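# Stack the on-edge row of magnet blocks flat

## Task

Take every magnet block from the row standing on its edge and lay each one flat, piled on the others, so they form a single tidy stack on the bench that contains only those blocks; then release the gripper and pull the arm away.

## Robot and tools

Robot: two arms, left_arm and right_arm, each ending in a two-finger gripper, with a wrist camera on each (cam_left_wrist and cam_right_wrist, both 504x504 pixels). Do not let the arms collide or shove each other hard, and never let a block leave the table.

Frame: every position and orientation is expressed in one scene frame. Origin sits on the tabletop midway between the arms; +z is up, +x reaches out across the table, and left_arm lives on the +y side. The arm names do not correspond to image left/right. Positions are metres, orientations are unit quaternions written w first (qw, qx, qy, qz). On a gripper, the fingers extend along its own +z axis and close along its own y axis. The reported hand point lies between the finger pads, roughly 1 cm short of the tips. Reported positions can be slightly wrong, more so at long reach, and motions typically stop a centimetre or more away from the command, usually low.

A row is a list of 16 numbers covering both arms: x, y, z, qw, qx, qy, qz, opening for left_arm, followed by the same eight for right_arm. The x, y, z and quaternion are an absolute target pose for that gripper in the scene frame, not an offset. Opening runs from -1 (closed) to +1 (fully open, 0.094 m). To keep an arm still, repeat its whole last reported pose plus the desired opening in every call; to hold a gripper orientation steady, resend the same quaternion rather than copying a drifted reading.

execute_actions takes "actions", a list with zero or one entry, and optional "pictures" (boolean; images are included by default). An empty list just reports the state. An entry {"rows": [...], "steps": n} plays up to 15 rows, one per control step of 1/30 s, n from 1 to 15 (default 15); if fewer rows than steps, the last row is held. An entry {"steps": n} without rows is a wait of up to 300 steps counted from the previous result. A call is rejected outright, sending nothing, if any target lies more than 0.6 m from that arm's last reported position along any gripper axis. Each step, the command is clipped to within 70 mm and 16 degrees of the measured pose, so long motions need several calls; after an action the arm only continues to its last clipped pose.

move takes "target" (one 16-number row as above, absolute poses) and optional "speed" in m/s, 0.002 to 0.5, default 0.25 (turn rate capped at twice that in rad/s). Both grippers travel straight lines that finish together, lasting 0.5 to 10 s; longer paths are cut off at 10 s. Openings are applied when the move begins. Moves do not avoid obstacles or the other arm, and faster contact means a harder hit; aiming far beyond a contact presses harder. Its result adds a "move:" line reporting the ending (done, off_target, moving, held, fault) and any limits: limits=paced means a pose was clipped, limits=held means a safety check blocked some steps, after which the arm may lurch faster than requested. Distances from each pose are also given.

wait takes "seconds" (0 to 10) and lets the simulation run with no new command. zoom_image takes "camera" (cam_left_wrist or cam_right_wrist) and "region" [x0, y0, x1, y1] in image pixels from the top-left, at most 504 by 504, returning a sharper crop of that camera's latest picture. finished_scene takes "scene" (an integer) and ends the scene irreversibly, then grades it; call it only after the stack is complete and stable and the grippers are open and away.

Result lines: the state line gives each arm's position and quaternion. grip_measured shows finger opening on the command scale; the last Joint positions value is opening in metres. Readings may be off by about 1 mm. To hold a block, command about 0.03 below grip_measured for a firm grip, less for a light one; pad force peaks around 50 to 62 N and is briefly higher at first touch. "pose unreachable" means the clearance check altered or blocked that arm's command, and HELD marks the steps affected. Hand target shows what the controller currently drives toward. FAULT lines indicate an arm stop. MOTOR HOT warns at 75 °C; at 90 °C the arm is halted 10 s, and at 100 °C it goes limp and drops whatever it holds, so avoid long loaded holds. Joint limits (rad): waist -2.618 to 3.054, shoulder and elbow 0 to 3.142, wrist pitch ±1.571, wrist yaw ±1.571, wrist roll ±2.094.

The simulation keeps running while you compose each reply. Occasional disturbances may tug a held block or nudge loose ones. Suggested order: look, locate the edge-standing row with the cameras, then pick each block, rotate it flat, and set it squarely on the previous one at a clear spot, moving slowly near contact; finally open and lift away.

Each tool is called after "Emit:" in YAML: its name, and indented under it one key for each argument.

## Session

I'll start by looking at the current state.

Emit:
execute_actions:
  actions: []

Scene clock: 0.00 s of 6200.00 s.
left_arm: end_effector_position=(+0.1908, +0.0440, +0.1375) grip_measured=+1.000 end_effector_quat_wxyz=(+0.404, +0.380, +0.819, +0.149) | right_arm: end_effector_position=(+0.3310, -0.0542, +0.2965) grip_measured=+1.000 end_effector_quat_wxyz=(+0.604, -0.105, +0.672, +0.415)
Joint positions: left_arm=[-1.406  1.106  0.713 -0.853 -0.845 -0.36   0.094] | right_arm=[ 0.59   1.245  0.637  0.683 -0.125  0.456  0.094]
Joint velocities: left_arm=[-0.027 -0.037  0.002 -0.066  0.037 -0.022  0.   ] | right_arm=[-0.017 -0.007 -0.007  0.037 -0.007 -0.007  0.   ]
Joint torques (N m, as the arm reports them, + toward a larger angle): no reading
Hand target (left_arm): +0.194, +0.041, +0.146; +0.418, +0.369, +0.818, +0.143
Hand target (right_arm): +0.330, -0.055, +0.312; +0.617, -0.106, +0.657, +0.420

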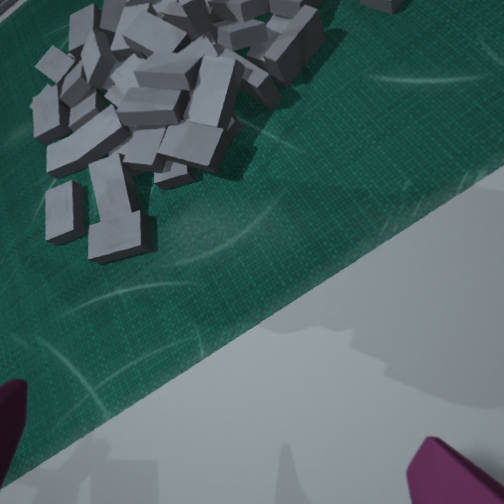

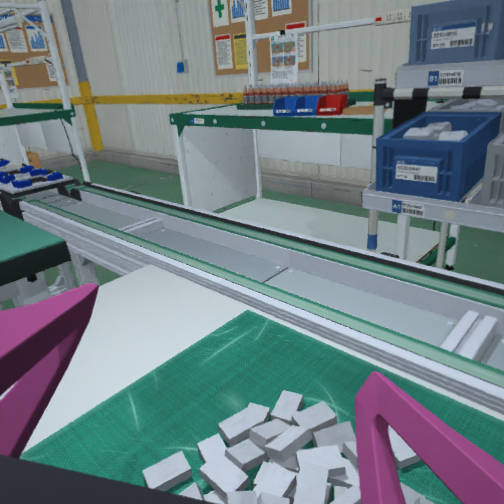

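Emit:
move:
  target: [0.28, 0.2, 0.3, 0, 0, 1, 0, 1, 0.28, -0.2, 0.3, 0, 0, 1, 0, 1]
  speed: 0.25

Scene clock: 28.30 s of 6200.00 s.
left_arm: end_effector_position=(+0.2760, +0.2011, +0.2907) grip_measured=+1.000 end_effector_quat_wxyz=(+0.182, +0.003, +0.983, -0.009) | right_arm: end_effector_position=(+0.2845, -0.1938, +0.2940) grip_measured=+1.000 end_effector_quat_wxyz=(+0.161, +0.002, +0.983, +0.082)
Joint positions: left_arm=[-0.14   1.358  1.735 -1.582 -0.021 -0.101  0.094] | right_arm=[ 0.37   1.526  1.893 -1.574 -0.021  0.42   0.094]
Joint velocities: left_arm=[ 0.007  0.007 -0.007  0.007  0.007  0.051  0.   ] | right_arm=[-0.002 -0.017 -0.012  0.007  0.095 -0.066  0.   ]
Joint torques (N m, as the arm reports them, + toward a larger angle): left_arm=[ 1.06 -2.21  7.92  0.77  0.04  0.  ] | right_arm=[-0.69 -7.16  5.61  0.71  0.11 -0.08]
Hand target (left_arm): +0.278, +0.202, +0.297; +0.190, -0.000, +0.982, -0.014
Hand target (right_arm): +0.280, -0.200, +0.300; +0.173, +0.003, +0.982, +0.081
Off the commanded pose (left_arm): 0.010 m, 21 deg; orientation clipped at the last step of the last action.
Off the commanded pose (right_arm): 0.010 m, 21 deg; orientation clipped at the last step of the last action.
joint sent to its limit (left arm) — the command would take joint 4 (wrist pitch) past its lower limit, so that joint was sent only as far as its limit.
joint sent to its limit (right arm) — the command would take joint 4 (wrist pitch) past its lower limit, so that joint was sent only as far as its limit.
After step 90, 21.60 s passed at rest.
move: off_target (left_arm, right_arm); limits=paced

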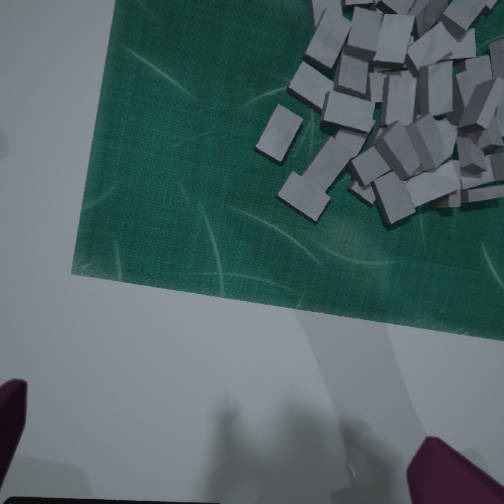

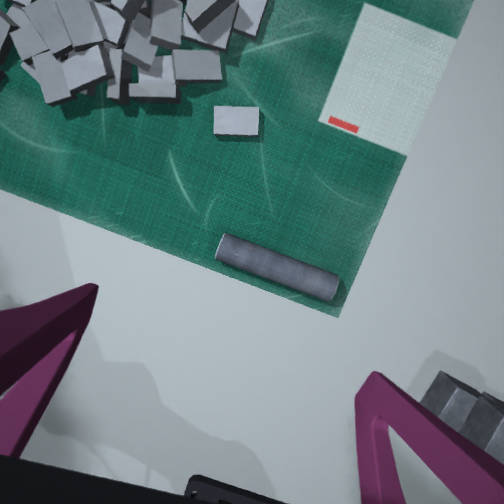

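Emit:
move:
  target: [0.276, 0.2, 0.29, 0.182, 0.003, 0.983, -0.009, 1, 0.22, -0.36, 0.25, 0.1, 0, 0.995, 0, 1]
  speed: 0.25

Scene clock: 40.63 s of 6200.00 s.
left_arm: end_effector_position=(+0.2760, +0.2005, +0.2907) grip_measured=+1.000 end_effector_quat_wxyz=(+0.182, +0.003, +0.983, -0.011) | right_arm: end_effector_position=(+0.2272, -0.3587, +0.2433) grip_measured=+1.000 end_effector_quat_wxyz=(+0.114, +0.001, +0.993, -0.008)
Joint positions: left_arm=[-0.14   1.358  1.735 -1.582 -0.017 -0.101  0.094] | right_arm=[-0.248  1.271  1.501 -1.574 -0.031 -0.2    0.094]
Joint velocities: left_arm=[-0.012  0.022 -0.007 -0.037 -0.007 -0.051  0.   ] | right_arm=[ 0.012  0.007 -0.012  0.037  0.051  0.007  0.   ]
Joint torques (N m, as the arm reports them, + toward a larger angle): left_arm=[-0.67 -2.81  5.09  0.85 -0.05 -0.09] | right_arm=[-0.84 -5.27  6.08  0.53 -0.16 -0.07]
Hand target (left_arm): +0.276, +0.200, +0.290; +0.182, +0.003, +0.983, -0.009
Hand target (right_arm): +0.222, -0.358, +0.248; +0.127, +0.001, +0.992, -0.006
Off the commanded pose (left_arm): 0.001 m, 0 deg.
Off the commanded pose (right_arm): 0.010 m, 2 deg.
joint sent to its limit (right arm) — the command would take joint 4 (wrist pitch) past its lower limit, so that joint was sent only as far as its limit.
After step 90, 7.90 s passed at rest.
move: done

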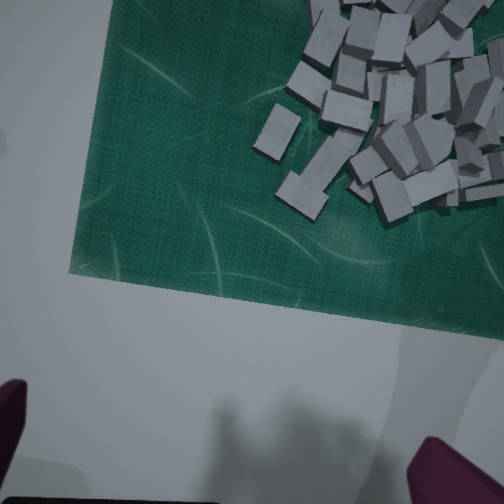

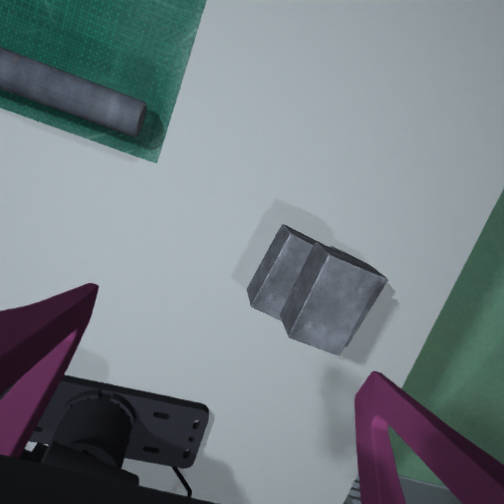

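Emit:
zoom_image:
  camera: "cam_right_wrist"
  region: [220, 190, 420, 390]

Region (220, 190, 420, 390) of cam_right_wrist's 504x504 image, scaled by 2.520, with more detail than that image has.

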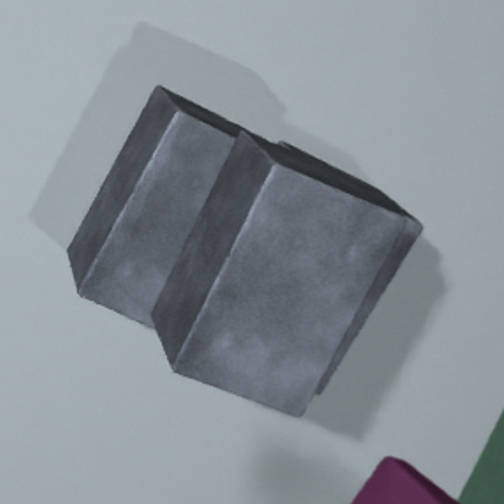

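Emit:
move:
  target: [0.276, 0.2, 0.29, 0.182, 0.003, 0.983, -0.009, 1, 0.2, -0.43, 0.17, 0.17, 0, 0.985, 0, 1]
  speed: 0.2

Scene clock: 91.73 s of 6200.00 s.
left_arm: end_effector_position=(+0.2760, +0.2005, +0.2907) grip_measured=+1.000 end_effector_quat_wxyz=(+0.182, +0.003, +0.983, -0.011) | right_arm: end_effector_position=(+0.1987, -0.4277, +0.1632) grip_measured=+1.000 end_effector_quat_wxyz=(+0.146, +0.003, +0.989, +0.008)
Joint positions: left_arm=[-0.14   1.358  1.735 -1.582 -0.017 -0.101  0.094] | right_arm=[-0.72   1.157  1.084 -1.276 -0.194 -0.651  0.094]
Joint velocities: left_arm=[ 0.002 -0.007 -0.007 -0.007 -0.095  0.022  0.   ] | right_arm=[ 0.007 -0.007 -0.007  0.037 -0.066  0.022  0.   ]
Joint torques (N m, as the arm reports them, + toward a larger angle): left_arm=[-0.57 -2.83  5.08  0.85 -0.08 -0.07] | right_arm=[-0.87 -4.74  6.73  0.69 -0.31 -0.07]
Hand target (left_arm): +0.276, +0.200, +0.290; +0.182, +0.003, +0.983, -0.009
Hand target (right_arm): +0.202, -0.429, +0.170; +0.170, -0.000, +0.985, -0.000
Off the commanded pose (left_arm): 0.001 m, 0 deg.
Off the commanded pose (right_arm): 0.007 m, 3 deg.
After step 90, 46.83 s passed at rest.
move: off_target (right_arm)

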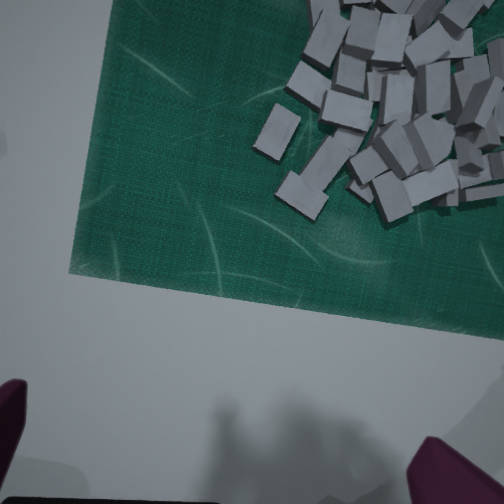

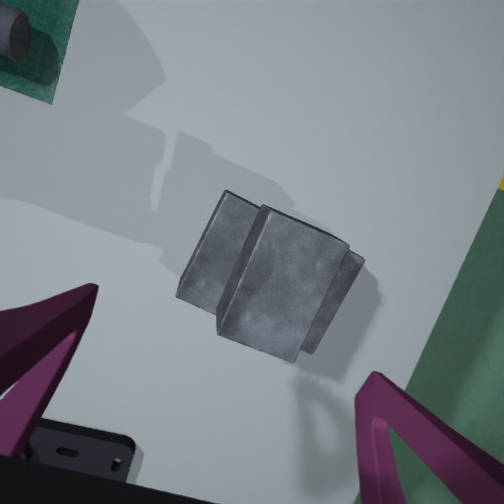

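Emit:
zoom_image:
  camera: "cam_right_wrist"
  region: [160, 170, 400, 380]

Emit:
zoom_image:
  camera: "cam_left_wrist"
  region: [240, 0, 504, 240]

Region (160, 170, 400, 380) of cam_right_wrist's 504x504 image, scaled by 2.100, with more detail than that image has; it fills the top 441 rows of this view, and the rest is white.

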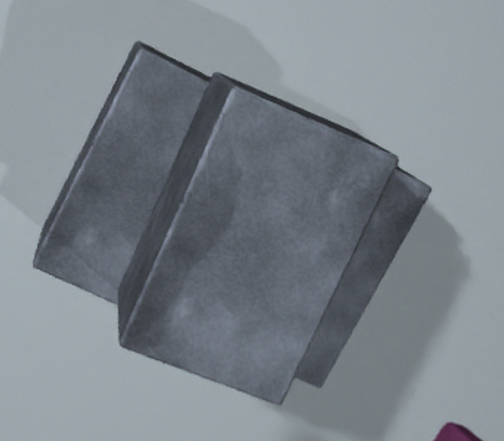

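Region (240, 0, 504, 240) of cam_left_wrist's 504x504 image, scaled by 1.909, with more detail than that image has; it fills the top 458 rows of this view, and the rest is white.

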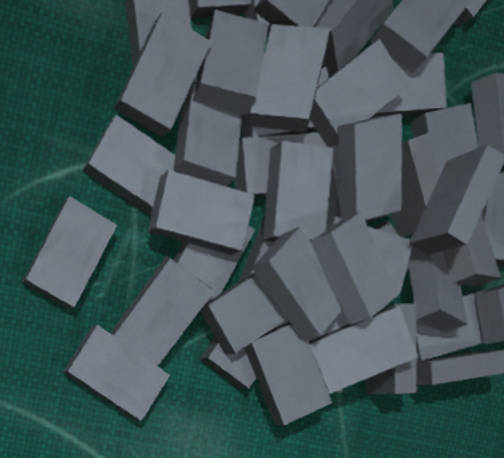

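Emit:
move:
  target: [0.3, 0.38, 0.25, 0.2, 0, 0.98, 0, 1, 0.42, -0.25, 0.25, 0.26, 0, 0.966, 0, 1]
  speed: 0.25

Scene clock: 105.73 s of 6200.00 s.
left_arm: end_effector_position=(+0.2905, +0.3745, +0.2371) grip_measured=+1.000 end_effector_quat_wxyz=(+0.170, -0.005, +0.985, -0.015) | right_arm: end_effector_position=(+0.4123, -0.2525, +0.2410) grip_measured=+1.000 end_effector_quat_wxyz=(+0.245, -0.005, +0.970, -0.001)
Joint positions: left_arm=[ 0.595  1.529  1.655 -1.432  0.219  0.584  0.094] | right_arm=[ 0.161  1.703  1.784 -1.166  0.095  0.169  0.094]
Joint velocities: left_arm=[ 0.002 -0.022 -0.002  0.007  0.022  0.037  0.   ] | right_arm=[-0.002 -0.007 -0.012 -0.022 -0.007  0.037  0.   ]
Joint torques (N m, as the arm reports them, + toward a larger angle): left_arm=[ 0.81 -4.95  8.54  0.89  0.24  0.06] | right_arm=[ 0.35 -7.01  9.9   0.92  0.14  0.07]
Hand target (left_arm): +0.298, +0.379, +0.249; +0.197, -0.001, +0.980, -0.005
Hand target (right_arm): +0.417, -0.251, +0.252; +0.260, -0.000, +0.966, -0.000
Off the commanded pose (left_arm): 0.017 m, 4 deg.
Off the commanded pose (right_arm): 0.012 m, 2 deg.
After step 90, 9.23 s passed at rest.
move: off_target (left_arm, right_arm)

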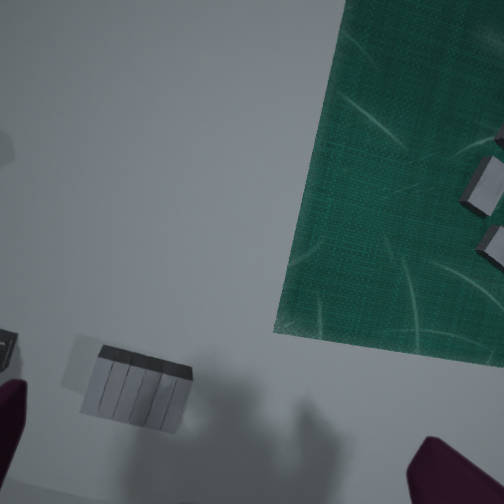

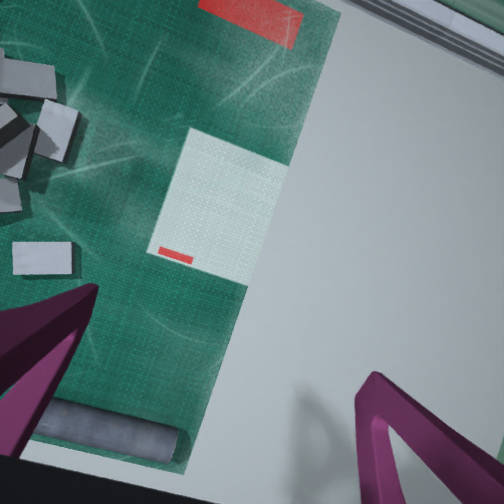

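Emit:
zoom_image:
  camera: "cam_left_wrist"
  region: [0, 300, 220, 460]

Region (0, 300, 220, 460) of cam_left_wrist's 504x504 image, scaled by 2.291, with more detail than that image has; it fills the top 367 rows of this view, and the rest is white.

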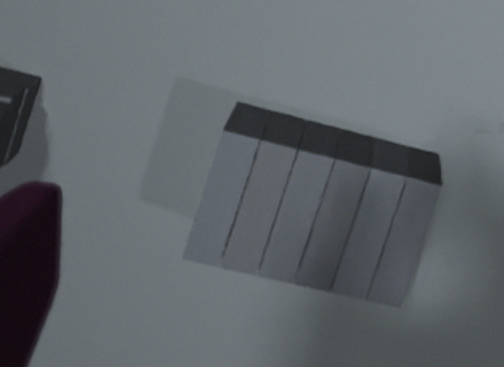

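Emit:
move:
  target: [0.22, 0.44, 0.17, 0.12, 0, 0.993, 0, 1, 0.3, -0.3, 0.25, 0.15, 0, 0.989, 0, 1]
  speed: 0.2

Scene clock: 145.87 s of 6200.00 s.
left_arm: end_effector_position=(+0.2175, +0.4346, +0.1682) grip_measured=+1.000 end_effector_quat_wxyz=(+0.109, -0.001, +0.994, -0.012) | right_arm: end_effector_position=(+0.3046, -0.2990, +0.2432) grip_measured=+1.000 end_effector_quat_wxyz=(+0.140, -0.000, +0.990, -0.004)
Joint positions: left_arm=[ 0.894  1.529  1.406 -1.333  0.188  0.909  0.094] | right_arm=[ 0.042  1.485  1.653 -1.459  0.03   0.079  0.094]
Joint velocities: left_arm=[-0.007  0.002  0.007  0.007  0.037  0.007  0.   ] | right_arm=[ 0.002 -0.007 -0.002  0.022  0.022 -0.066  0.   ]
Joint torques (N m, as the arm reports them, + toward a larger angle): left_arm=[ 0.65 -5.39  6.    0.63  0.17  0.02] | right_arm=[-0.72 -6.91  6.31  0.61 -0.07 -0.09]
Hand target (left_arm): +0.219, +0.439, +0.171; +0.120, +0.000, +0.993, -0.002
Hand target (right_arm): +0.300, -0.300, +0.249; +0.150, +0.000, +0.989, +0.000
Off the commanded pose (left_arm): 0.006 m, 2 deg.
Off the commanded pose (right_arm): 0.008 m, 1 deg.
After step 90, 35.93 s passed at rest.
move: done

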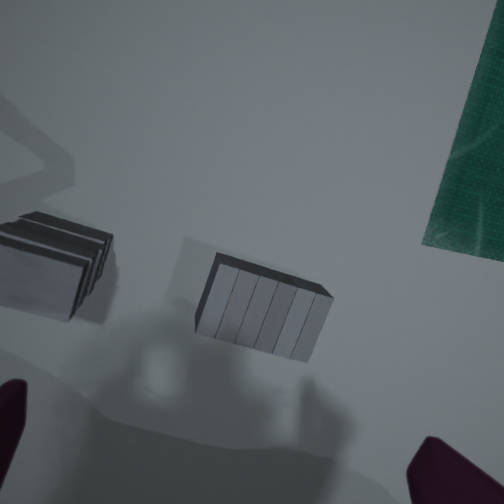

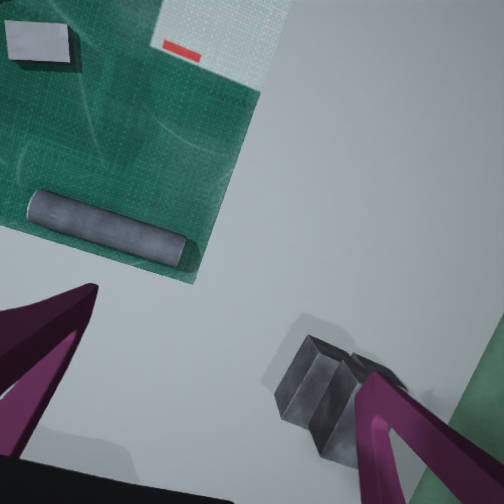

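Emit:
zoom_image:
  camera: "cam_left_wrist"
  region: [0, 190, 360, 400]

Region (0, 190, 360, 400) of cam_left_wrist's 504x504 image, scaled by 1.400, with more detail than that image has; it fills the top 294 rows of this view, and the rest is white.

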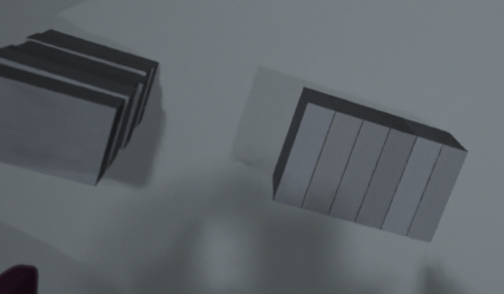

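Emit:
zoom_image:
  camera: "cam_left_wrist"
  region: [180, 240, 350, 380]

Region (180, 240, 350, 380) of cam_left_wrist's 504x504 image, scaled by 2.965, with more detail than that image has; it fills the top 415 rows of this view, and the rest is white.

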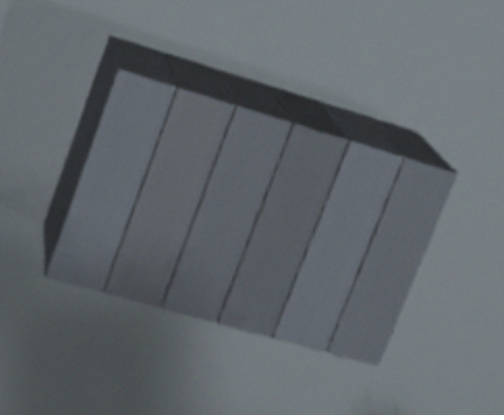

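Emit:
zoom_image:
  camera: "cam_left_wrist"
  region: [384, 160, 504, 280]

Emit:
zoom_image:
  camera: "cam_left_wrist"
  region: [0, 340, 504, 504]

Region (384, 160, 504, 280) of cam_left_wrist's 504x504 image, scaled by 4.200, with more detail than that image has.

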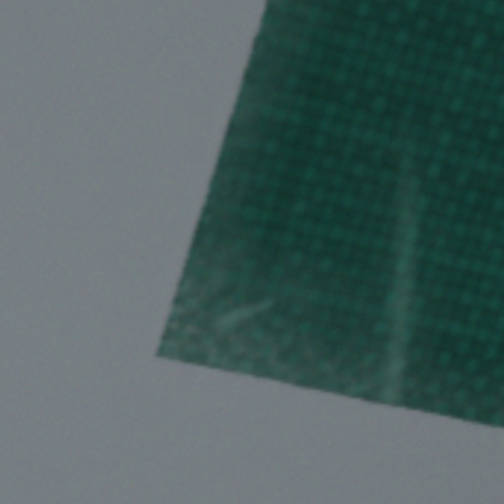

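Region (0, 340, 504, 504) of cam_left_wrist's 504x504 image, scaled by 1.000; it fills the top 164 rows of this view, and the rest is white.

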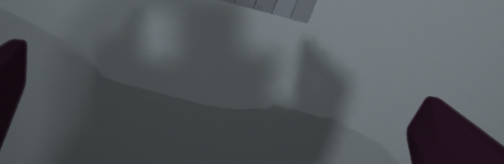

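Emit:
move:
  target: [0.183, 0.425, 0.12, 0, -0.649, 0.76, 0, 1, 0.3, -0.3, 0.25, 0.15, 0, 0.989, 0, 1]
  speed: 0.15

Scene clock: 240.90 s of 6200.00 s.
left_arm: end_effector_position=(+0.1812, +0.4227, +0.1223) grip_measured=+1.000 end_effector_quat_wxyz=(-0.002, -0.650, +0.760, -0.008) | right_arm: end_effector_position=(+0.3037, -0.2990, +0.2429) grip_measured=+1.000 end_effector_quat_wxyz=(+0.139, -0.001, +0.990, -0.004)
Joint positions: left_arm=[ 0.858  1.518  1.232 -1.292  0.014 -0.527  0.094] | right_arm=[ 0.042  1.485  1.653 -1.463  0.03   0.078  0.094]
Joint velocities: left_arm=[-0.012  0.007 -0.002 -0.007  0.007 -0.037  0.   ] | right_arm=[ 0.022  0.012 -0.017 -0.081  0.007 -0.007  0.   ]
Joint torques (N m, as the arm reports them, + toward a larger angle): left_arm=[-1.05 -4.43  5.81  0.4  -0.16 -0.07] | right_arm=[-0.61 -6.84  6.72  0.61 -0.06 -0.04]
Hand target (left_arm): +0.183, +0.425, +0.121; +0.001, -0.649, +0.761, +0.001
Hand target (right_arm): +0.300, -0.300, +0.250; +0.150, -0.000, +0.989, -0.000
Off the commanded pose (left_arm): 0.004 m, 1 deg.
Off the commanded pose (right_arm): 0.008 m, 1 deg.
After step 90, 86.83 s passed at rest.
move: done

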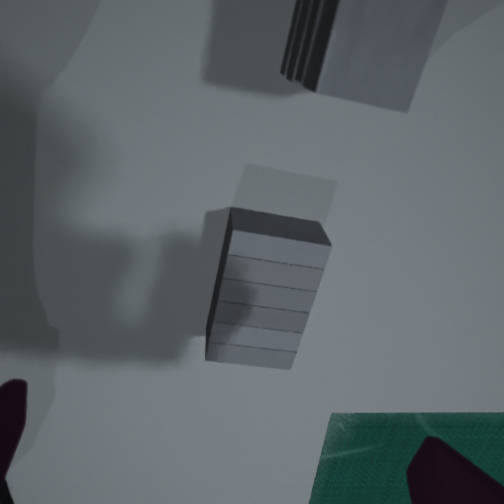

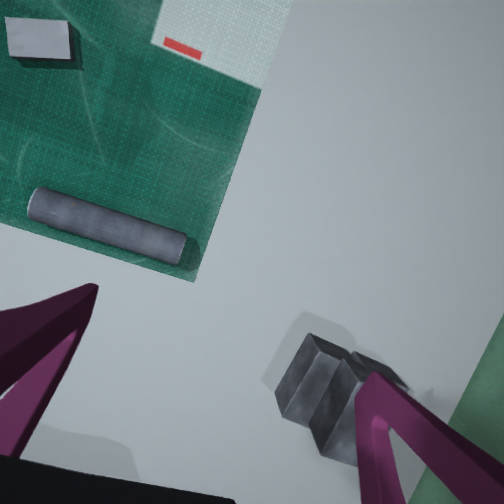

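Emit:
zoom_image:
  camera: "cam_left_wrist"
  region: [180, 150, 360, 390]

Region (180, 150, 360, 390) of cam_left_wrist's 504x504 image, scaled by 2.100, with more detail than that image has; it fills the left 378 columns of this view, and the rest is white.

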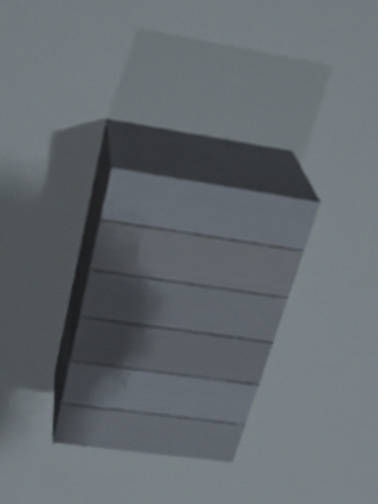

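Emit:
move:
  target: [0.183, 0.425, 0.07, 0, -0.649, 0.76, 0, 1, 0.3, -0.3, 0.25, 0.15, 0, 0.989, 0, 1]
  speed: 0.1

Scene clock: 268.03 s of 6200.00 s.
left_arm: end_effector_position=(+0.1801, +0.4214, +0.0706) grip_measured=+1.000 end_effector_quat_wxyz=(-0.007, -0.651, +0.759, -0.008) | right_arm: end_effector_position=(+0.3036, -0.2990, +0.2429) grip_measured=+1.000 end_effector_quat_wxyz=(+0.138, -0.001, +0.990, -0.004)
Joint positions: left_arm=[ 0.858  1.551  1.057 -1.093  0.014 -0.53   0.094] | right_arm=[ 0.042  1.485  1.653 -1.463  0.03   0.078  0.094]
Joint velocities: left_arm=[ 0.002  0.002  0.017 -0.051  0.022 -0.037  0.   ] | right_arm=[-0.012 -0.017 -0.002  0.037  0.037  0.051  0.   ]
Joint torques (N m, as the arm reports them, + toward a larger angle): left_arm=[-0.97 -4.61  5.79  0.4  -0.11 -0.1 ] | right_arm=[-0.64 -6.83  6.62  0.59 -0.05 -0.05]
Hand target (left_arm): +0.183, +0.425, +0.070; +0.000, -0.649, +0.760, -0.000
Hand target (right_arm): +0.300, -0.300, +0.250; +0.150, -0.000, +0.989, -0.000
Off the commanded pose (left_arm): 0.005 m, 1 deg.
Off the commanded pose (right_arm): 0.008 m, 1 deg.
After step 90, 23.03 s passed at rest.
move: done

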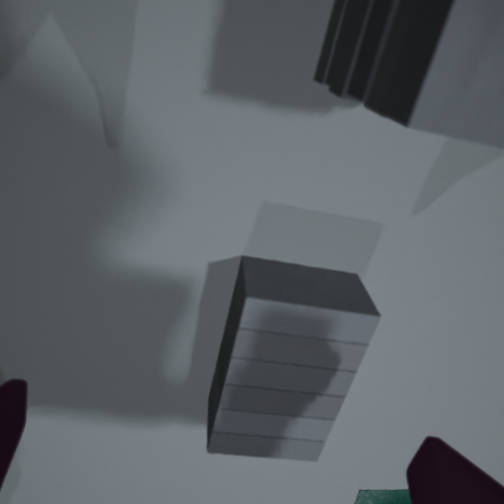

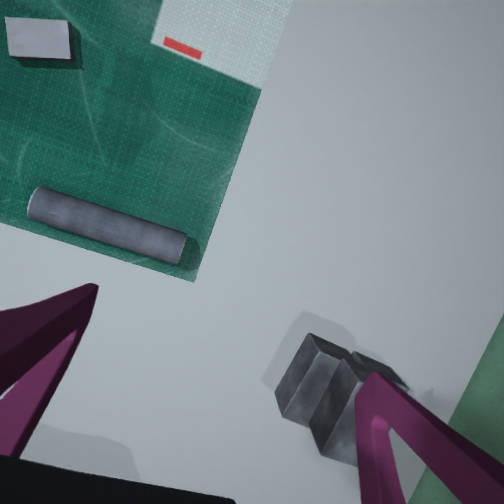

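Emit:
zoom_image:
  camera: "cam_left_wrist"
  region: [170, 230, 450, 504]

Region (170, 230, 450, 504) of cam_left_wrist's 504x504 image, scaled by 1.800, with more detail than that image has; it fills the top 493 rows of this view, and the rest is white.

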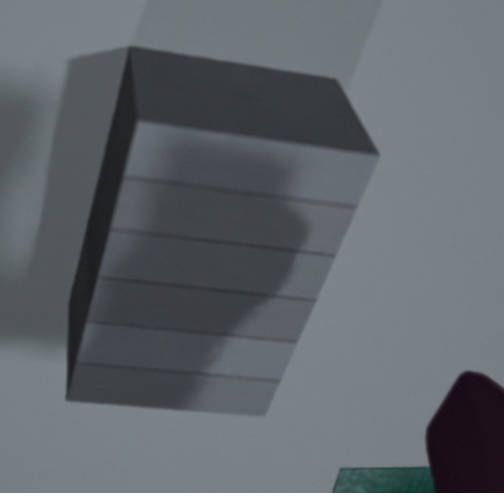

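Emit:
move:
  target: [0.198, 0.394, 0.065, 0, -0.649, 0.76, 0, 1, 0.3, -0.3, 0.25, 0.15, 0, 0.989, 0, 1]
  speed: 0.1

Scene clock: 298.73 s of 6200.00 s.
left_arm: end_effector_position=(+0.1943, +0.3905, +0.0594) grip_measured=+1.000 end_effector_quat_wxyz=(-0.021, -0.650, +0.759, -0.008) | right_arm: end_effector_position=(+0.3036, -0.2990, +0.2429) grip_measured=+1.000 end_effector_quat_wxyz=(+0.138, -0.001, +0.990, -0.004)
Joint positions: left_arm=[ 0.731  1.54   0.998 -1.073  0.014 -0.656  0.094] | right_arm=[ 0.042  1.485  1.653 -1.463  0.03   0.078  0.094]
Joint velocities: left_arm=[-0.007 -0.012  0.002 -0.007  0.007 -0.081  0.   ] | right_arm=[-0.002 -0.007 -0.012 -0.037 -0.095  0.007  0.   ]
Joint torques (N m, as the arm reports them, + toward a larger angle): left_arm=[-1.02 -6.82  5.44  0.35 -0.14 -0.07] | right_arm=[-0.59 -6.86  6.65  0.59 -0.06 -0.04]
Hand target (left_arm): +0.198, +0.394, +0.065; +0.000, -0.650, +0.760, +0.000
Hand target (right_arm): +0.300, -0.300, +0.250; +0.150, -0.000, +0.989, -0.000
Off the commanded pose (left_arm): 0.008 m, 3 deg.
Off the commanded pose (right_arm): 0.008 m, 1 deg.
After step 90, 26.80 s passed at rest.
move: off_target (left_arm)

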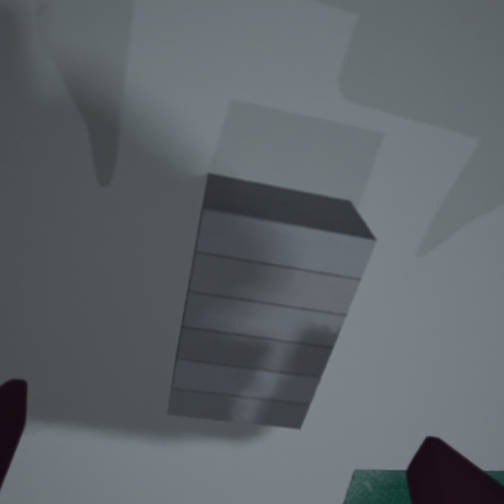

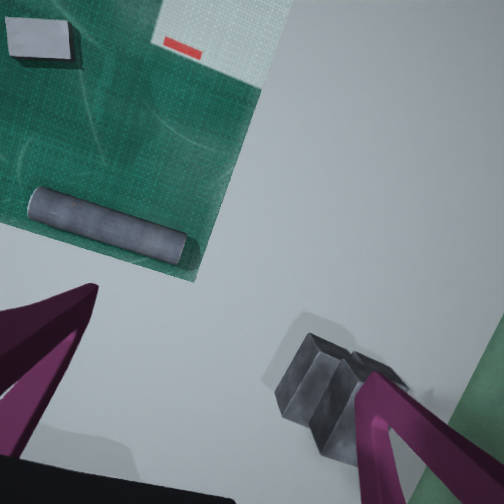

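Emit:
move:
  target: [0.207, 0.393, 0.035, 0, -0.649, 0.76, 0, 1, 0.3, -0.3, 0.25, 0.15, 0, 0.989, 0, 1]
  speed: 0.06

Scene clock: 313.73 s of 6200.00 s.
left_arm: end_effector_position=(+0.2043, +0.3911, +0.0368) grip_measured=+1.000 end_effector_quat_wxyz=(-0.005, -0.652, +0.759, -0.007) | right_arm: end_effector_position=(+0.3036, -0.2990, +0.2429) grip_measured=+1.000 end_effector_quat_wxyz=(+0.138, -0.001, +0.990, -0.004)
Joint positions: left_arm=[ 0.705  1.569  0.933 -0.945  0.014 -0.684  0.094] | right_arm=[ 0.042  1.485  1.653 -1.463  0.03   0.078  0.094]
Joint velocities: left_arm=[ 0.002  0.002  0.007 -0.051  0.037  0.007  0.   ] | right_arm=[ 0.012 -0.017  0.002  0.037  0.022 -0.007  0.   ]
Joint torques (N m, as the arm reports them, + toward a larger angle): left_arm=[-1.02 -4.46  5.35  0.39 -0.13 -0.04] | right_arm=[-0.53 -6.83  6.66  0.59 -0.05 -0.06]
Hand target (left_arm): +0.207, +0.393, +0.035; +0.000, -0.650, +0.760, -0.000
Hand target (right_arm): +0.300, -0.300, +0.250; +0.150, -0.000, +0.989, -0.000
Off the commanded pose (left_arm): 0.004 m, 1 deg.
Off the commanded pose (right_arm): 0.008 m, 1 deg.
After step 90, 11.03 s passed at rest.
move: done

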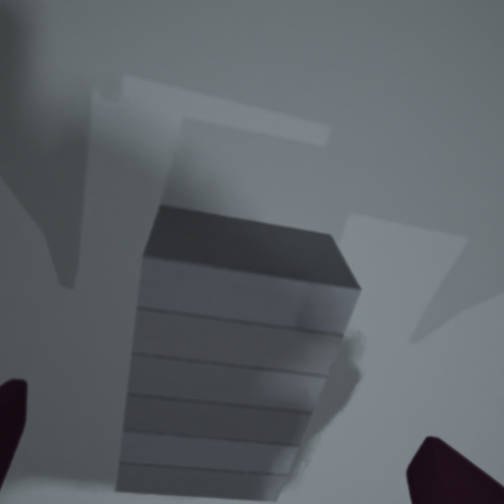

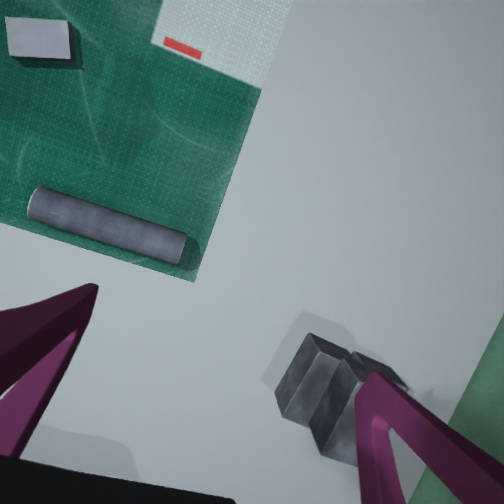

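Emit:
move:
  target: [0.205, 0.385, 0.085, 0.197, -0.627, 0.734, 0.168, 1, 0.3, -0.3, 0.25, 0.15, 0, 0.989, 0, 1]
  speed: 0.12

Scene clock: 436.43 s of 6200.00 s.
left_arm: end_effector_position=(+0.2018, +0.3812, +0.0785) grip_measured=+1.000 end_effector_quat_wxyz=(+0.176, -0.629, +0.739, +0.162) | right_arm: end_effector_position=(+0.3036, -0.2990, +0.2429) grip_measured=+1.000 end_effector_quat_wxyz=(+0.138, -0.001, +0.990, -0.004)
Joint positions: left_arm=[ 0.369  1.207  0.723 -0.831 -0.414 -0.958  0.094] | right_arm=[ 0.042  1.485  1.653 -1.463  0.03   0.078  0.094]
Joint velocities: left_arm=[-0.007  0.002 -0.007 -0.022 -0.066 -0.037  0.   ] | right_arm=[ 0.012 -0.007 -0.012 -0.022 -0.007  0.051  0.   ]
Joint torques (N m, as the arm reports them, + toward a larger angle): left_arm=[-1.07 -4.14  5.98  0.83 -0.43 -0.05] | right_arm=[-0.58 -6.83  6.67  0.62 -0.04 -0.04]
Hand target (left_arm): +0.205, +0.385, +0.086; +0.200, -0.628, +0.733, +0.167
Hand target (right_arm): +0.300, -0.300, +0.250; +0.150, -0.000, +0.989, -0.000
Off the commanded pose (left_arm): 0.008 m, 3 deg.
Off the commanded pose (right_arm): 0.008 m, 1 deg.
After step 90, 117.00 s passed at rest.
move: off_target (left_arm)

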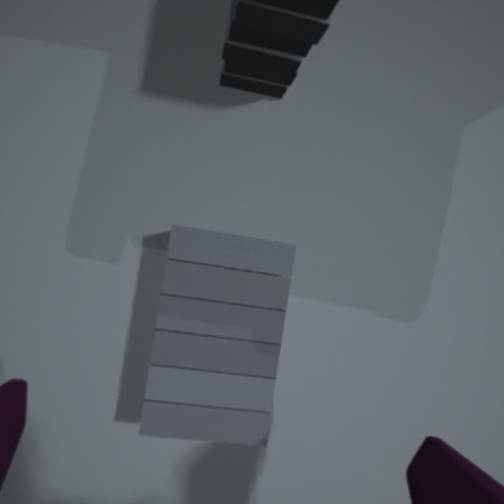

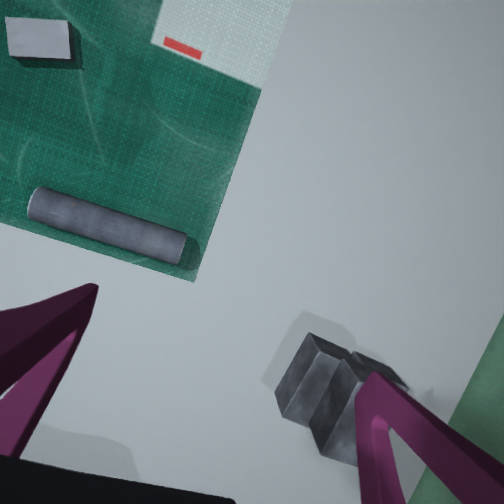

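Emit:
move:
  target: [0.202, 0.382, 0.07, 0.38, -0.562, 0.658, 0.3245, 1, 0.3, -0.3, 0.25, 0.15, 0, 0.989, 0, 1]
  speed: 0.1

Scene clock: 458.07 s of 6200.00 s.
left_arm: end_effector_position=(+0.2028, +0.3800, +0.0682) grip_measured=+1.000 end_effector_quat_wxyz=(+0.374, -0.567, +0.664, +0.313) | right_arm: end_effector_position=(+0.3036, -0.2990, +0.2429) grip_measured=+1.000 end_effector_quat_wxyz=(+0.138, -0.001, +0.990, -0.004)
Joint positions: left_arm=[-0.002  1.208  0.395 -0.452 -0.989 -1.221  0.094] | right_arm=[ 0.042  1.485  1.653 -1.463  0.03   0.078  0.094]
Joint velocities: left_arm=[-0.007 -0.007 -0.012  0.022  0.007  0.022  0.   ] | right_arm=[ 0.002 -0.012 -0.017 -0.022  0.022  0.022  0.   ]
Joint torques (N m, as the arm reports them, + toward a larger angle): left_arm=[-1.05 -0.71  5.19  0.76 -0.72 -0.07] | right_arm=[-0.57 -6.77  6.68  0.58 -0.04 -0.06]
Hand target (left_arm): +0.203, +0.381, +0.071; +0.384, -0.562, +0.658, +0.323
Hand target (right_arm): +0.300, -0.300, +0.250; +0.150, -0.000, +0.989, -0.000
Off the commanded pose (left_arm): 0.003 m, 2 deg.
Off the commanded pose (right_arm): 0.008 m, 1 deg.
After step 90, 15.33 s passed at rest.
move: done

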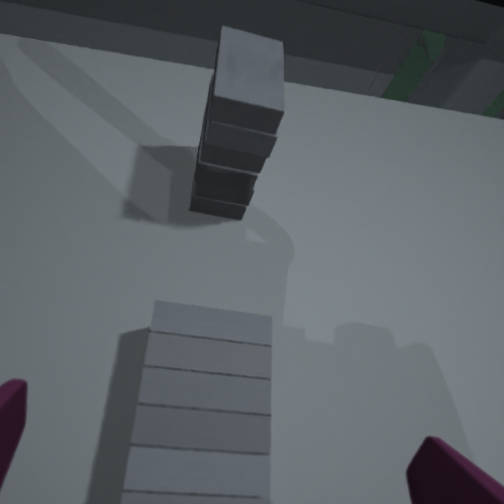

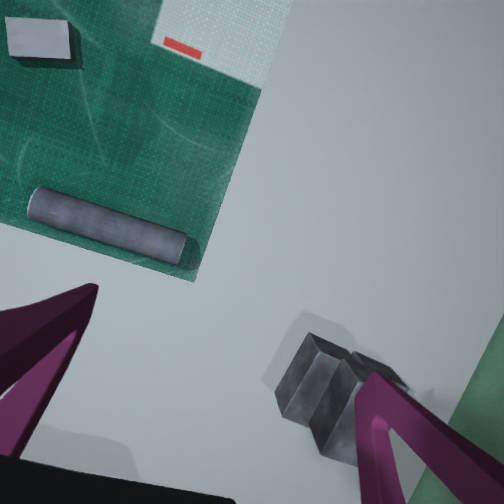

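Emit:
move:
  target: [0.198, 0.382, 0.035, 0.38, -0.562, 0.658, 0.3245, 1, 0.3, -0.3, 0.25, 0.15, 0, 0.989, 0, 1]
  speed: 0.06

Scene clock: 469.37 s of 6200.00 s.
left_arm: end_effector_position=(+0.1995, +0.3796, +0.0321) grip_measured=+1.000 end_effector_quat_wxyz=(+0.373, -0.568, +0.664, +0.312) | right_arm: end_effector_position=(+0.3036, -0.2990, +0.2429) grip_measured=+1.000 end_effector_quat_wxyz=(+0.138, -0.001, +0.990, -0.004)
Joint positions: left_arm=[-0.002  1.349  0.298 -0.22  -0.986 -1.226  0.094] | right_arm=[ 0.042  1.485  1.653 -1.463  0.03   0.078  0.094]
Joint velocities: left_arm=[-0.002 -0.007 -0.002 -0.022 -0.051 -0.007  0.   ] | right_arm=[-0.007  0.002  0.007 -0.051 -0.022 -0.066  0.   ]
Joint torques (N m, as the arm reports them, + toward a larger angle): left_arm=[-0.54 -1.16  4.11  0.78 -0.73 -0.02] | right_arm=[-0.58 -6.84  6.55  0.59 -0.06 -0.05]
Hand target (left_arm): +0.198, +0.382, +0.034; +0.380, -0.563, +0.659, +0.324
Hand target (right_arm): +0.300, -0.300, +0.250; +0.150, -0.000, +0.989, -0.000
Off the commanded pose (left_arm): 0.004 m, 2 deg.
Off the commanded pose (right_arm): 0.008 m, 1 deg.
After step 90, 7.17 s passed at rest.
move: done

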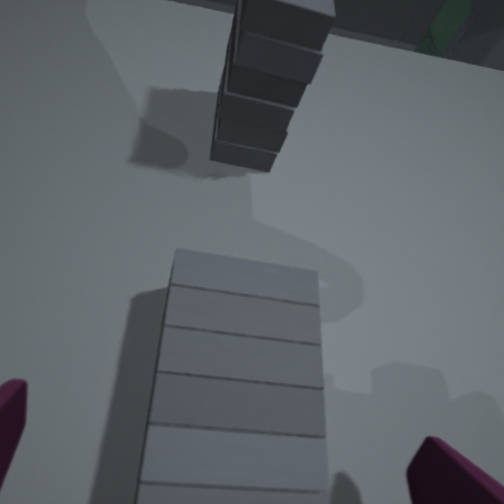

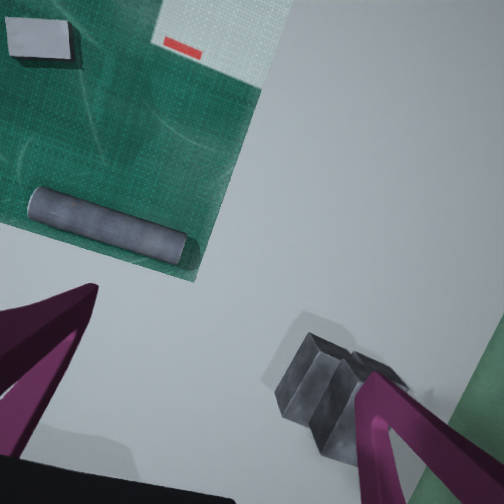

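Emit:
move:
  target: [0.202, 0.389, 0.022, 0.38, -0.562, 0.658, 0.3245, 1, 0.3, -0.3, 0.25, 0.15, 0, 0.989, 0, 1]
  speed: 0.04

Scene clock: 488.23 s of 6200.00 s.
left_arm: end_effector_position=(+0.2070, +0.3843, +0.0210) grip_measured=+1.000 end_effector_quat_wxyz=(+0.379, -0.564, +0.665, +0.310) | right_arm: end_effector_position=(+0.3035, -0.2990, +0.2429) grip_measured=+1.000 end_effector_quat_wxyz=(+0.138, -0.001, +0.990, -0.004)
Joint positions: left_arm=[ 0.023  1.434  0.273 -0.045 -0.981 -1.158  0.094] | right_arm=[ 0.042  1.485  1.653 -1.464  0.03   0.078  0.094]
Joint velocities: left_arm=[-0.002 -0.002 -0.007 -0.007 -0.051  0.051  0.   ] | right_arm=[ 0.002 -0.007 -0.002 -0.051 -0.066  0.007  0.   ]
Joint torques (N m, as the arm reports them, + toward a larger angle): left_arm=[ 1.01 -1.52  3.64  0.87 -0.61  0.03] | right_arm=[-0.56 -6.76  6.59  0.59 -0.04 -0.01]
Hand target (left_arm): +0.202, +0.389, +0.022; +0.380, -0.563, +0.659, +0.325
Hand target (right_arm): +0.300, -0.300, +0.250; +0.150, -0.000, +0.989, -0.000
Off the commanded pose (left_arm): 0.007 m, 2 deg.
Off the commanded pose (right_arm): 0.008 m, 1 deg.
After step 90, 14.83 s passed at rest.
move: done

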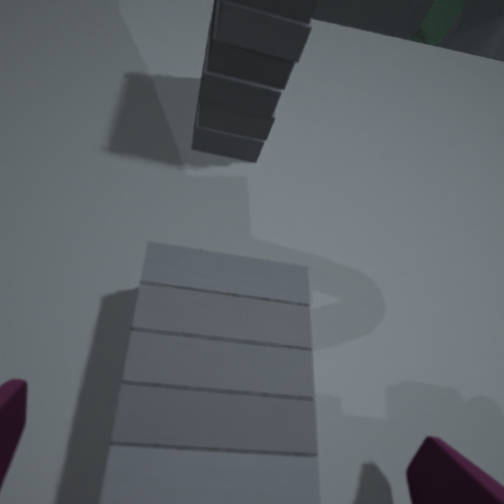

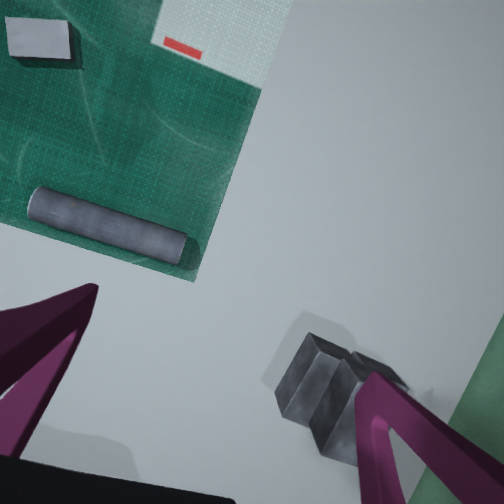

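Emit:
move:
  target: [0.199, 0.39, 0.018, 0.38, -0.562, 0.658, 0.3245, 1, 0.3, -0.3, 0.25, 0.15, 0, 0.989, 0, 1]
  speed: 0.03

Scene clock: 502.30 s of 6200.00 s.
left_arm: end_effector_position=(+0.2041, +0.3850, +0.0179) grip_measured=+1.000 end_effector_quat_wxyz=(+0.380, -0.565, +0.665, +0.308) | right_arm: end_effector_position=(+0.3035, -0.2990, +0.2429) grip_measured=+1.000 end_effector_quat_wxyz=(+0.138, -0.001, +0.990, -0.004)
Joint positions: left_arm=[ 0.031  1.434  0.251 -0.008 -0.975 -1.146  0.094] | right_arm=[ 0.042  1.485  1.653 -1.464  0.03   0.078  0.094]
Joint velocities: left_arm=[ 0.002  0.007  0.007  0.022 -0.051 -0.037  0.   ] | right_arm=[-0.022 -0.007  0.002  0.037  0.007  0.037  0.   ]
Joint torques (N m, as the arm reports them, + toward a larger angle): left_arm=[ 0.97 -0.78  3.7   0.87 -0.65  0.02] | right_arm=[-0.51 -6.92  6.63  0.59 -0.05 -0.03]
Hand target (left_arm): +0.199, +0.390, +0.018; +0.380, -0.563, +0.659, +0.325
Hand target (right_arm): +0.300, -0.300, +0.250; +0.150, -0.000, +0.989, -0.000
Off the commanded pose (left_arm): 0.007 m, 2 deg.
Off the commanded pose (right_arm): 0.008 m, 1 deg.
After step 90, 10.30 s passed at rest.
move: done

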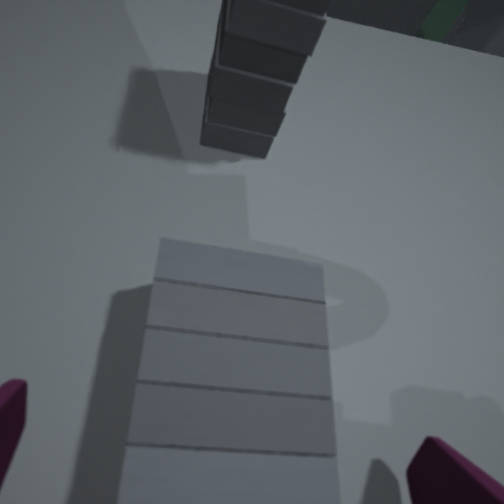

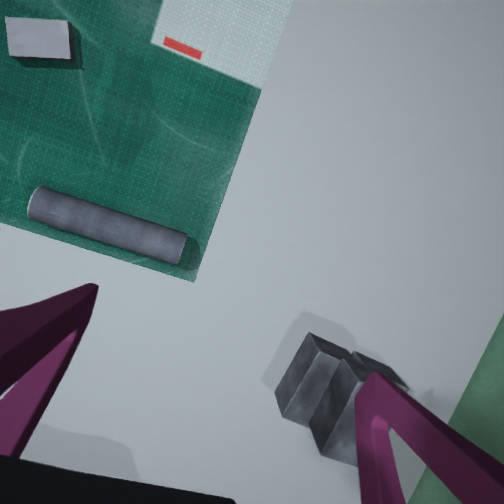

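Emit:
execute_actions:
  actions:
    - {"rows": [[0.199, 0.39, 0.017, 0.38, -0.562, 0.658, 0.3245, 0.0, 0.3, -0.3, 0.25, 0.15, 0, 0.989, 0, 1]], "steps": 15}
  pictures: false

Scene clock: 511.77 s of 6200.00 s.
left_arm: end_effector_position=(+0.2041, +0.3851, +0.0160) grip_measured=+0.003 end_effector_quat_wxyz=(+0.378, -0.563, +0.666, +0.310) | right_arm: end_effector_position=(+0.3035, -0.2990, +0.2429) grip_measured=+1.000 end_effector_quat_wxyz=(+0.138, -0.001, +0.990, -0.004)
Joint positions: left_arm=[ 0.031  1.449  0.251  0.002 -0.977 -1.143  0.047] | right_arm=[ 0.042  1.485  1.653 -1.464  0.03   0.078  0.094]
Joint velocities: left_arm=[ 0.012 -0.007  0.002 -0.007  0.007  0.066 -0.   ] | right_arm=[ 0.007  0.002 -0.007  0.066 -0.007 -0.037  0.   ]
Joint torques (N m, as the arm reports them, + toward a larger angle): left_arm=[ 1.01 -1.43  3.28  0.94 -0.62  0.03] | right_arm=[-0.49 -6.79  6.67  0.6  -0.05 -0.05]
Hand target (left_arm): +0.199, +0.390, +0.017; +0.380, -0.563, +0.659, +0.325
Hand target (right_arm): +0.300, -0.300, +0.250; +0.150, -0.000, +0.989, -0.000
Off the commanded pose (left_arm): 0.007 m, 2 deg.
Off the commanded pose (right_arm): 0.008 m, 1 deg.
Steps of this call (steps 1 to 90: nothing new was sent; then 5.97 s passed at rest; steps 91 to 105: all 15 steps of this action). Readings (end_effector_position):
91: left_arm (+0.2049, +0.3850, +0.0179) | right_arm (+0.3035, -0.2990, +0.2429)
92: left_arm (+0.2049, +0.3850, +0.0173) | right_arm (+0.3035, -0.2990, +0.2429)
94: left_arm (+0.2044, +0.3850, +0.0163) | right_arm (+0.3035, -0.2990, +0.2429)
98: left_arm (+0.2041, +0.3851, +0.0160) | right_arm (+0.3035, -0.2990, +0.2429)
105: the state above

Emit:
execute_actions:
  actions:
    - {"rows": [[0.199, 0.39, 0.017, 0.38, -0.562, 0.658, 0.3245, -0.08, 0.3, -0.3, 0.25, 0.15, 0, 0.989, 0, 1], [0.199, 0.39, 0.017, 0.38, -0.562, 0.658, 0.3245, -0.08, 0.3, -0.3, 0.25, 0.15, 0, 0.989, 0, 1], [0.199, 0.39, 0.017, 0.38, -0.562, 0.658, 0.3245, -0.08, 0.3, -0.3, 0.25, 0.15, 0, 0.989, 0, 1], [0.199, 0.39, 0.017, 0.38, -0.562, 0.658, 0.3245, -0.08, 0.3, -0.3, 0.25, 0.15, 0, 0.989, 0, 1], [0.199, 0.39, 0.017, 0.38, -0.562, 0.658, 0.3245, -0.08, 0.3, -0.3, 0.25, 0.15, 0, 0.989, 0, 1], [0.199, 0.39, 0.017, 0.38, -0.562, 0.658, 0.3245, -0.12, 0.3, -0.3, 0.25, 0.15, 0, 0.989, 0, 1], [0.199, 0.39, 0.017, 0.38, -0.562, 0.658, 0.3245, -0.12, 0.3, -0.3, 0.25, 0.15, 0, 0.989, 0, 1], [0.199, 0.39, 0.017, 0.38, -0.562, 0.658, 0.3245, -0.12, 0.3, -0.3, 0.25, 0.15, 0, 0.989, 0, 1], [0.199, 0.39, 0.017, 0.38, -0.562, 0.658, 0.3245, -0.12, 0.3, -0.3, 0.25, 0.15, 0, 0.989, 0, 1], [0.199, 0.39, 0.017, 0.38, -0.562, 0.658, 0.3245, -0.12, 0.3, -0.3, 0.25, 0.15, 0, 0.989, 0, 1], [0.199, 0.39, 0.017, 0.38, -0.562, 0.658, 0.3245, -0.16, 0.3, -0.3, 0.25, 0.15, 0, 0.989, 0, 1]], "steps": 15}
  pictures: true

Scene clock: 518.97 s of 6200.00 s.
left_arm: end_effector_position=(+0.2034, +0.3852, +0.0158) grip_measured=-0.108 end_effector_quat_wxyz=(+0.378, -0.563, +0.666, +0.311) | right_arm: end_effector_position=(+0.3035, -0.2990, +0.2429) grip_measured=+1.000 end_effector_quat_wxyz=(+0.138, -0.001, +0.990, -0.004)
Joint positions: left_arm=[ 0.031  1.449  0.249  0.003 -0.977 -1.143  0.042] | right_arm=[ 0.042  1.485  1.653 -1.464  0.03   0.078  0.094]
Joint velocities: left_arm=[-0.022 -0.017  0.002 -0.037 -0.007 -0.007 -0.   ] | right_arm=[-0.002  0.007 -0.002  0.022 -0.007 -0.081  0.   ]
Joint torques (N m, as the arm reports them, + toward a larger angle): left_arm=[ 0.97 -1.49  3.45  0.92 -0.62  0.03] | right_arm=[-0.51 -6.82  6.59  0.62 -0.06 -0.04]
Hand target (left_arm): +0.199, +0.390, +0.017; +0.380, -0.563, +0.659, +0.325
Hand target (right_arm): +0.300, -0.300, +0.250; +0.150, -0.000, +0.989, -0.000
Off the commanded pose (left_arm): 0.007 m, 2 deg.
Off the commanded pose (right_arm): 0.008 m, 1 deg.
Steps of this call (steps 1 to 90: nothing new was sent; then 3.70 s passed at rest; steps 91 to 105: all 15 steps of this action). Readings (end_effector_position):
91: left_arm (+0.2038, +0.3853, +0.0160) | right_arm (+0.3035, -0.2990, +0.2429)
92: left_arm (+0.2036, +0.3853, +0.0159) | right_arm (+0.3035, -0.2990, +0.2429)
94: left_arm (+0.2034, +0.3852, +0.0157) | right_arm (+0.3035, -0.2990, +0.2429)
98: left_arm (+0.2034, +0.3852, +0.0158) | right_arm (+0.3035, -0.2990, +0.2429)
105: the state above

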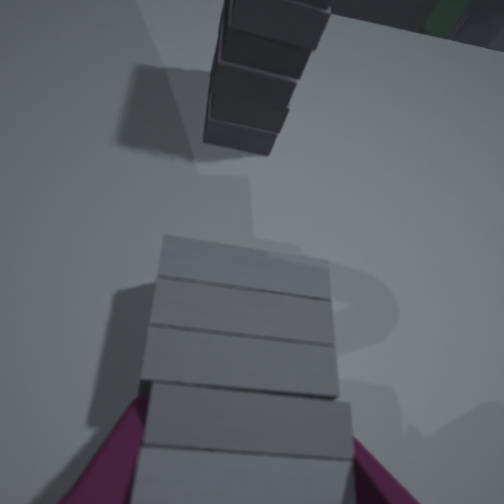

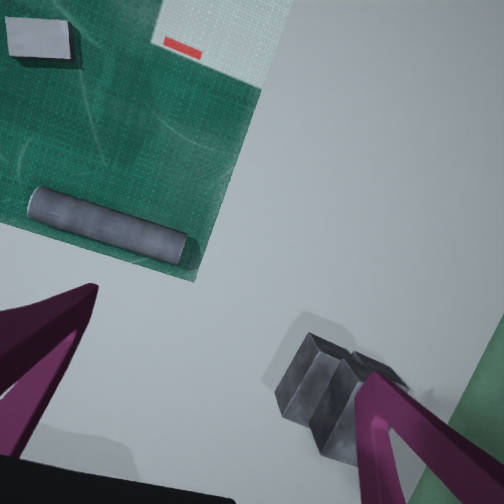

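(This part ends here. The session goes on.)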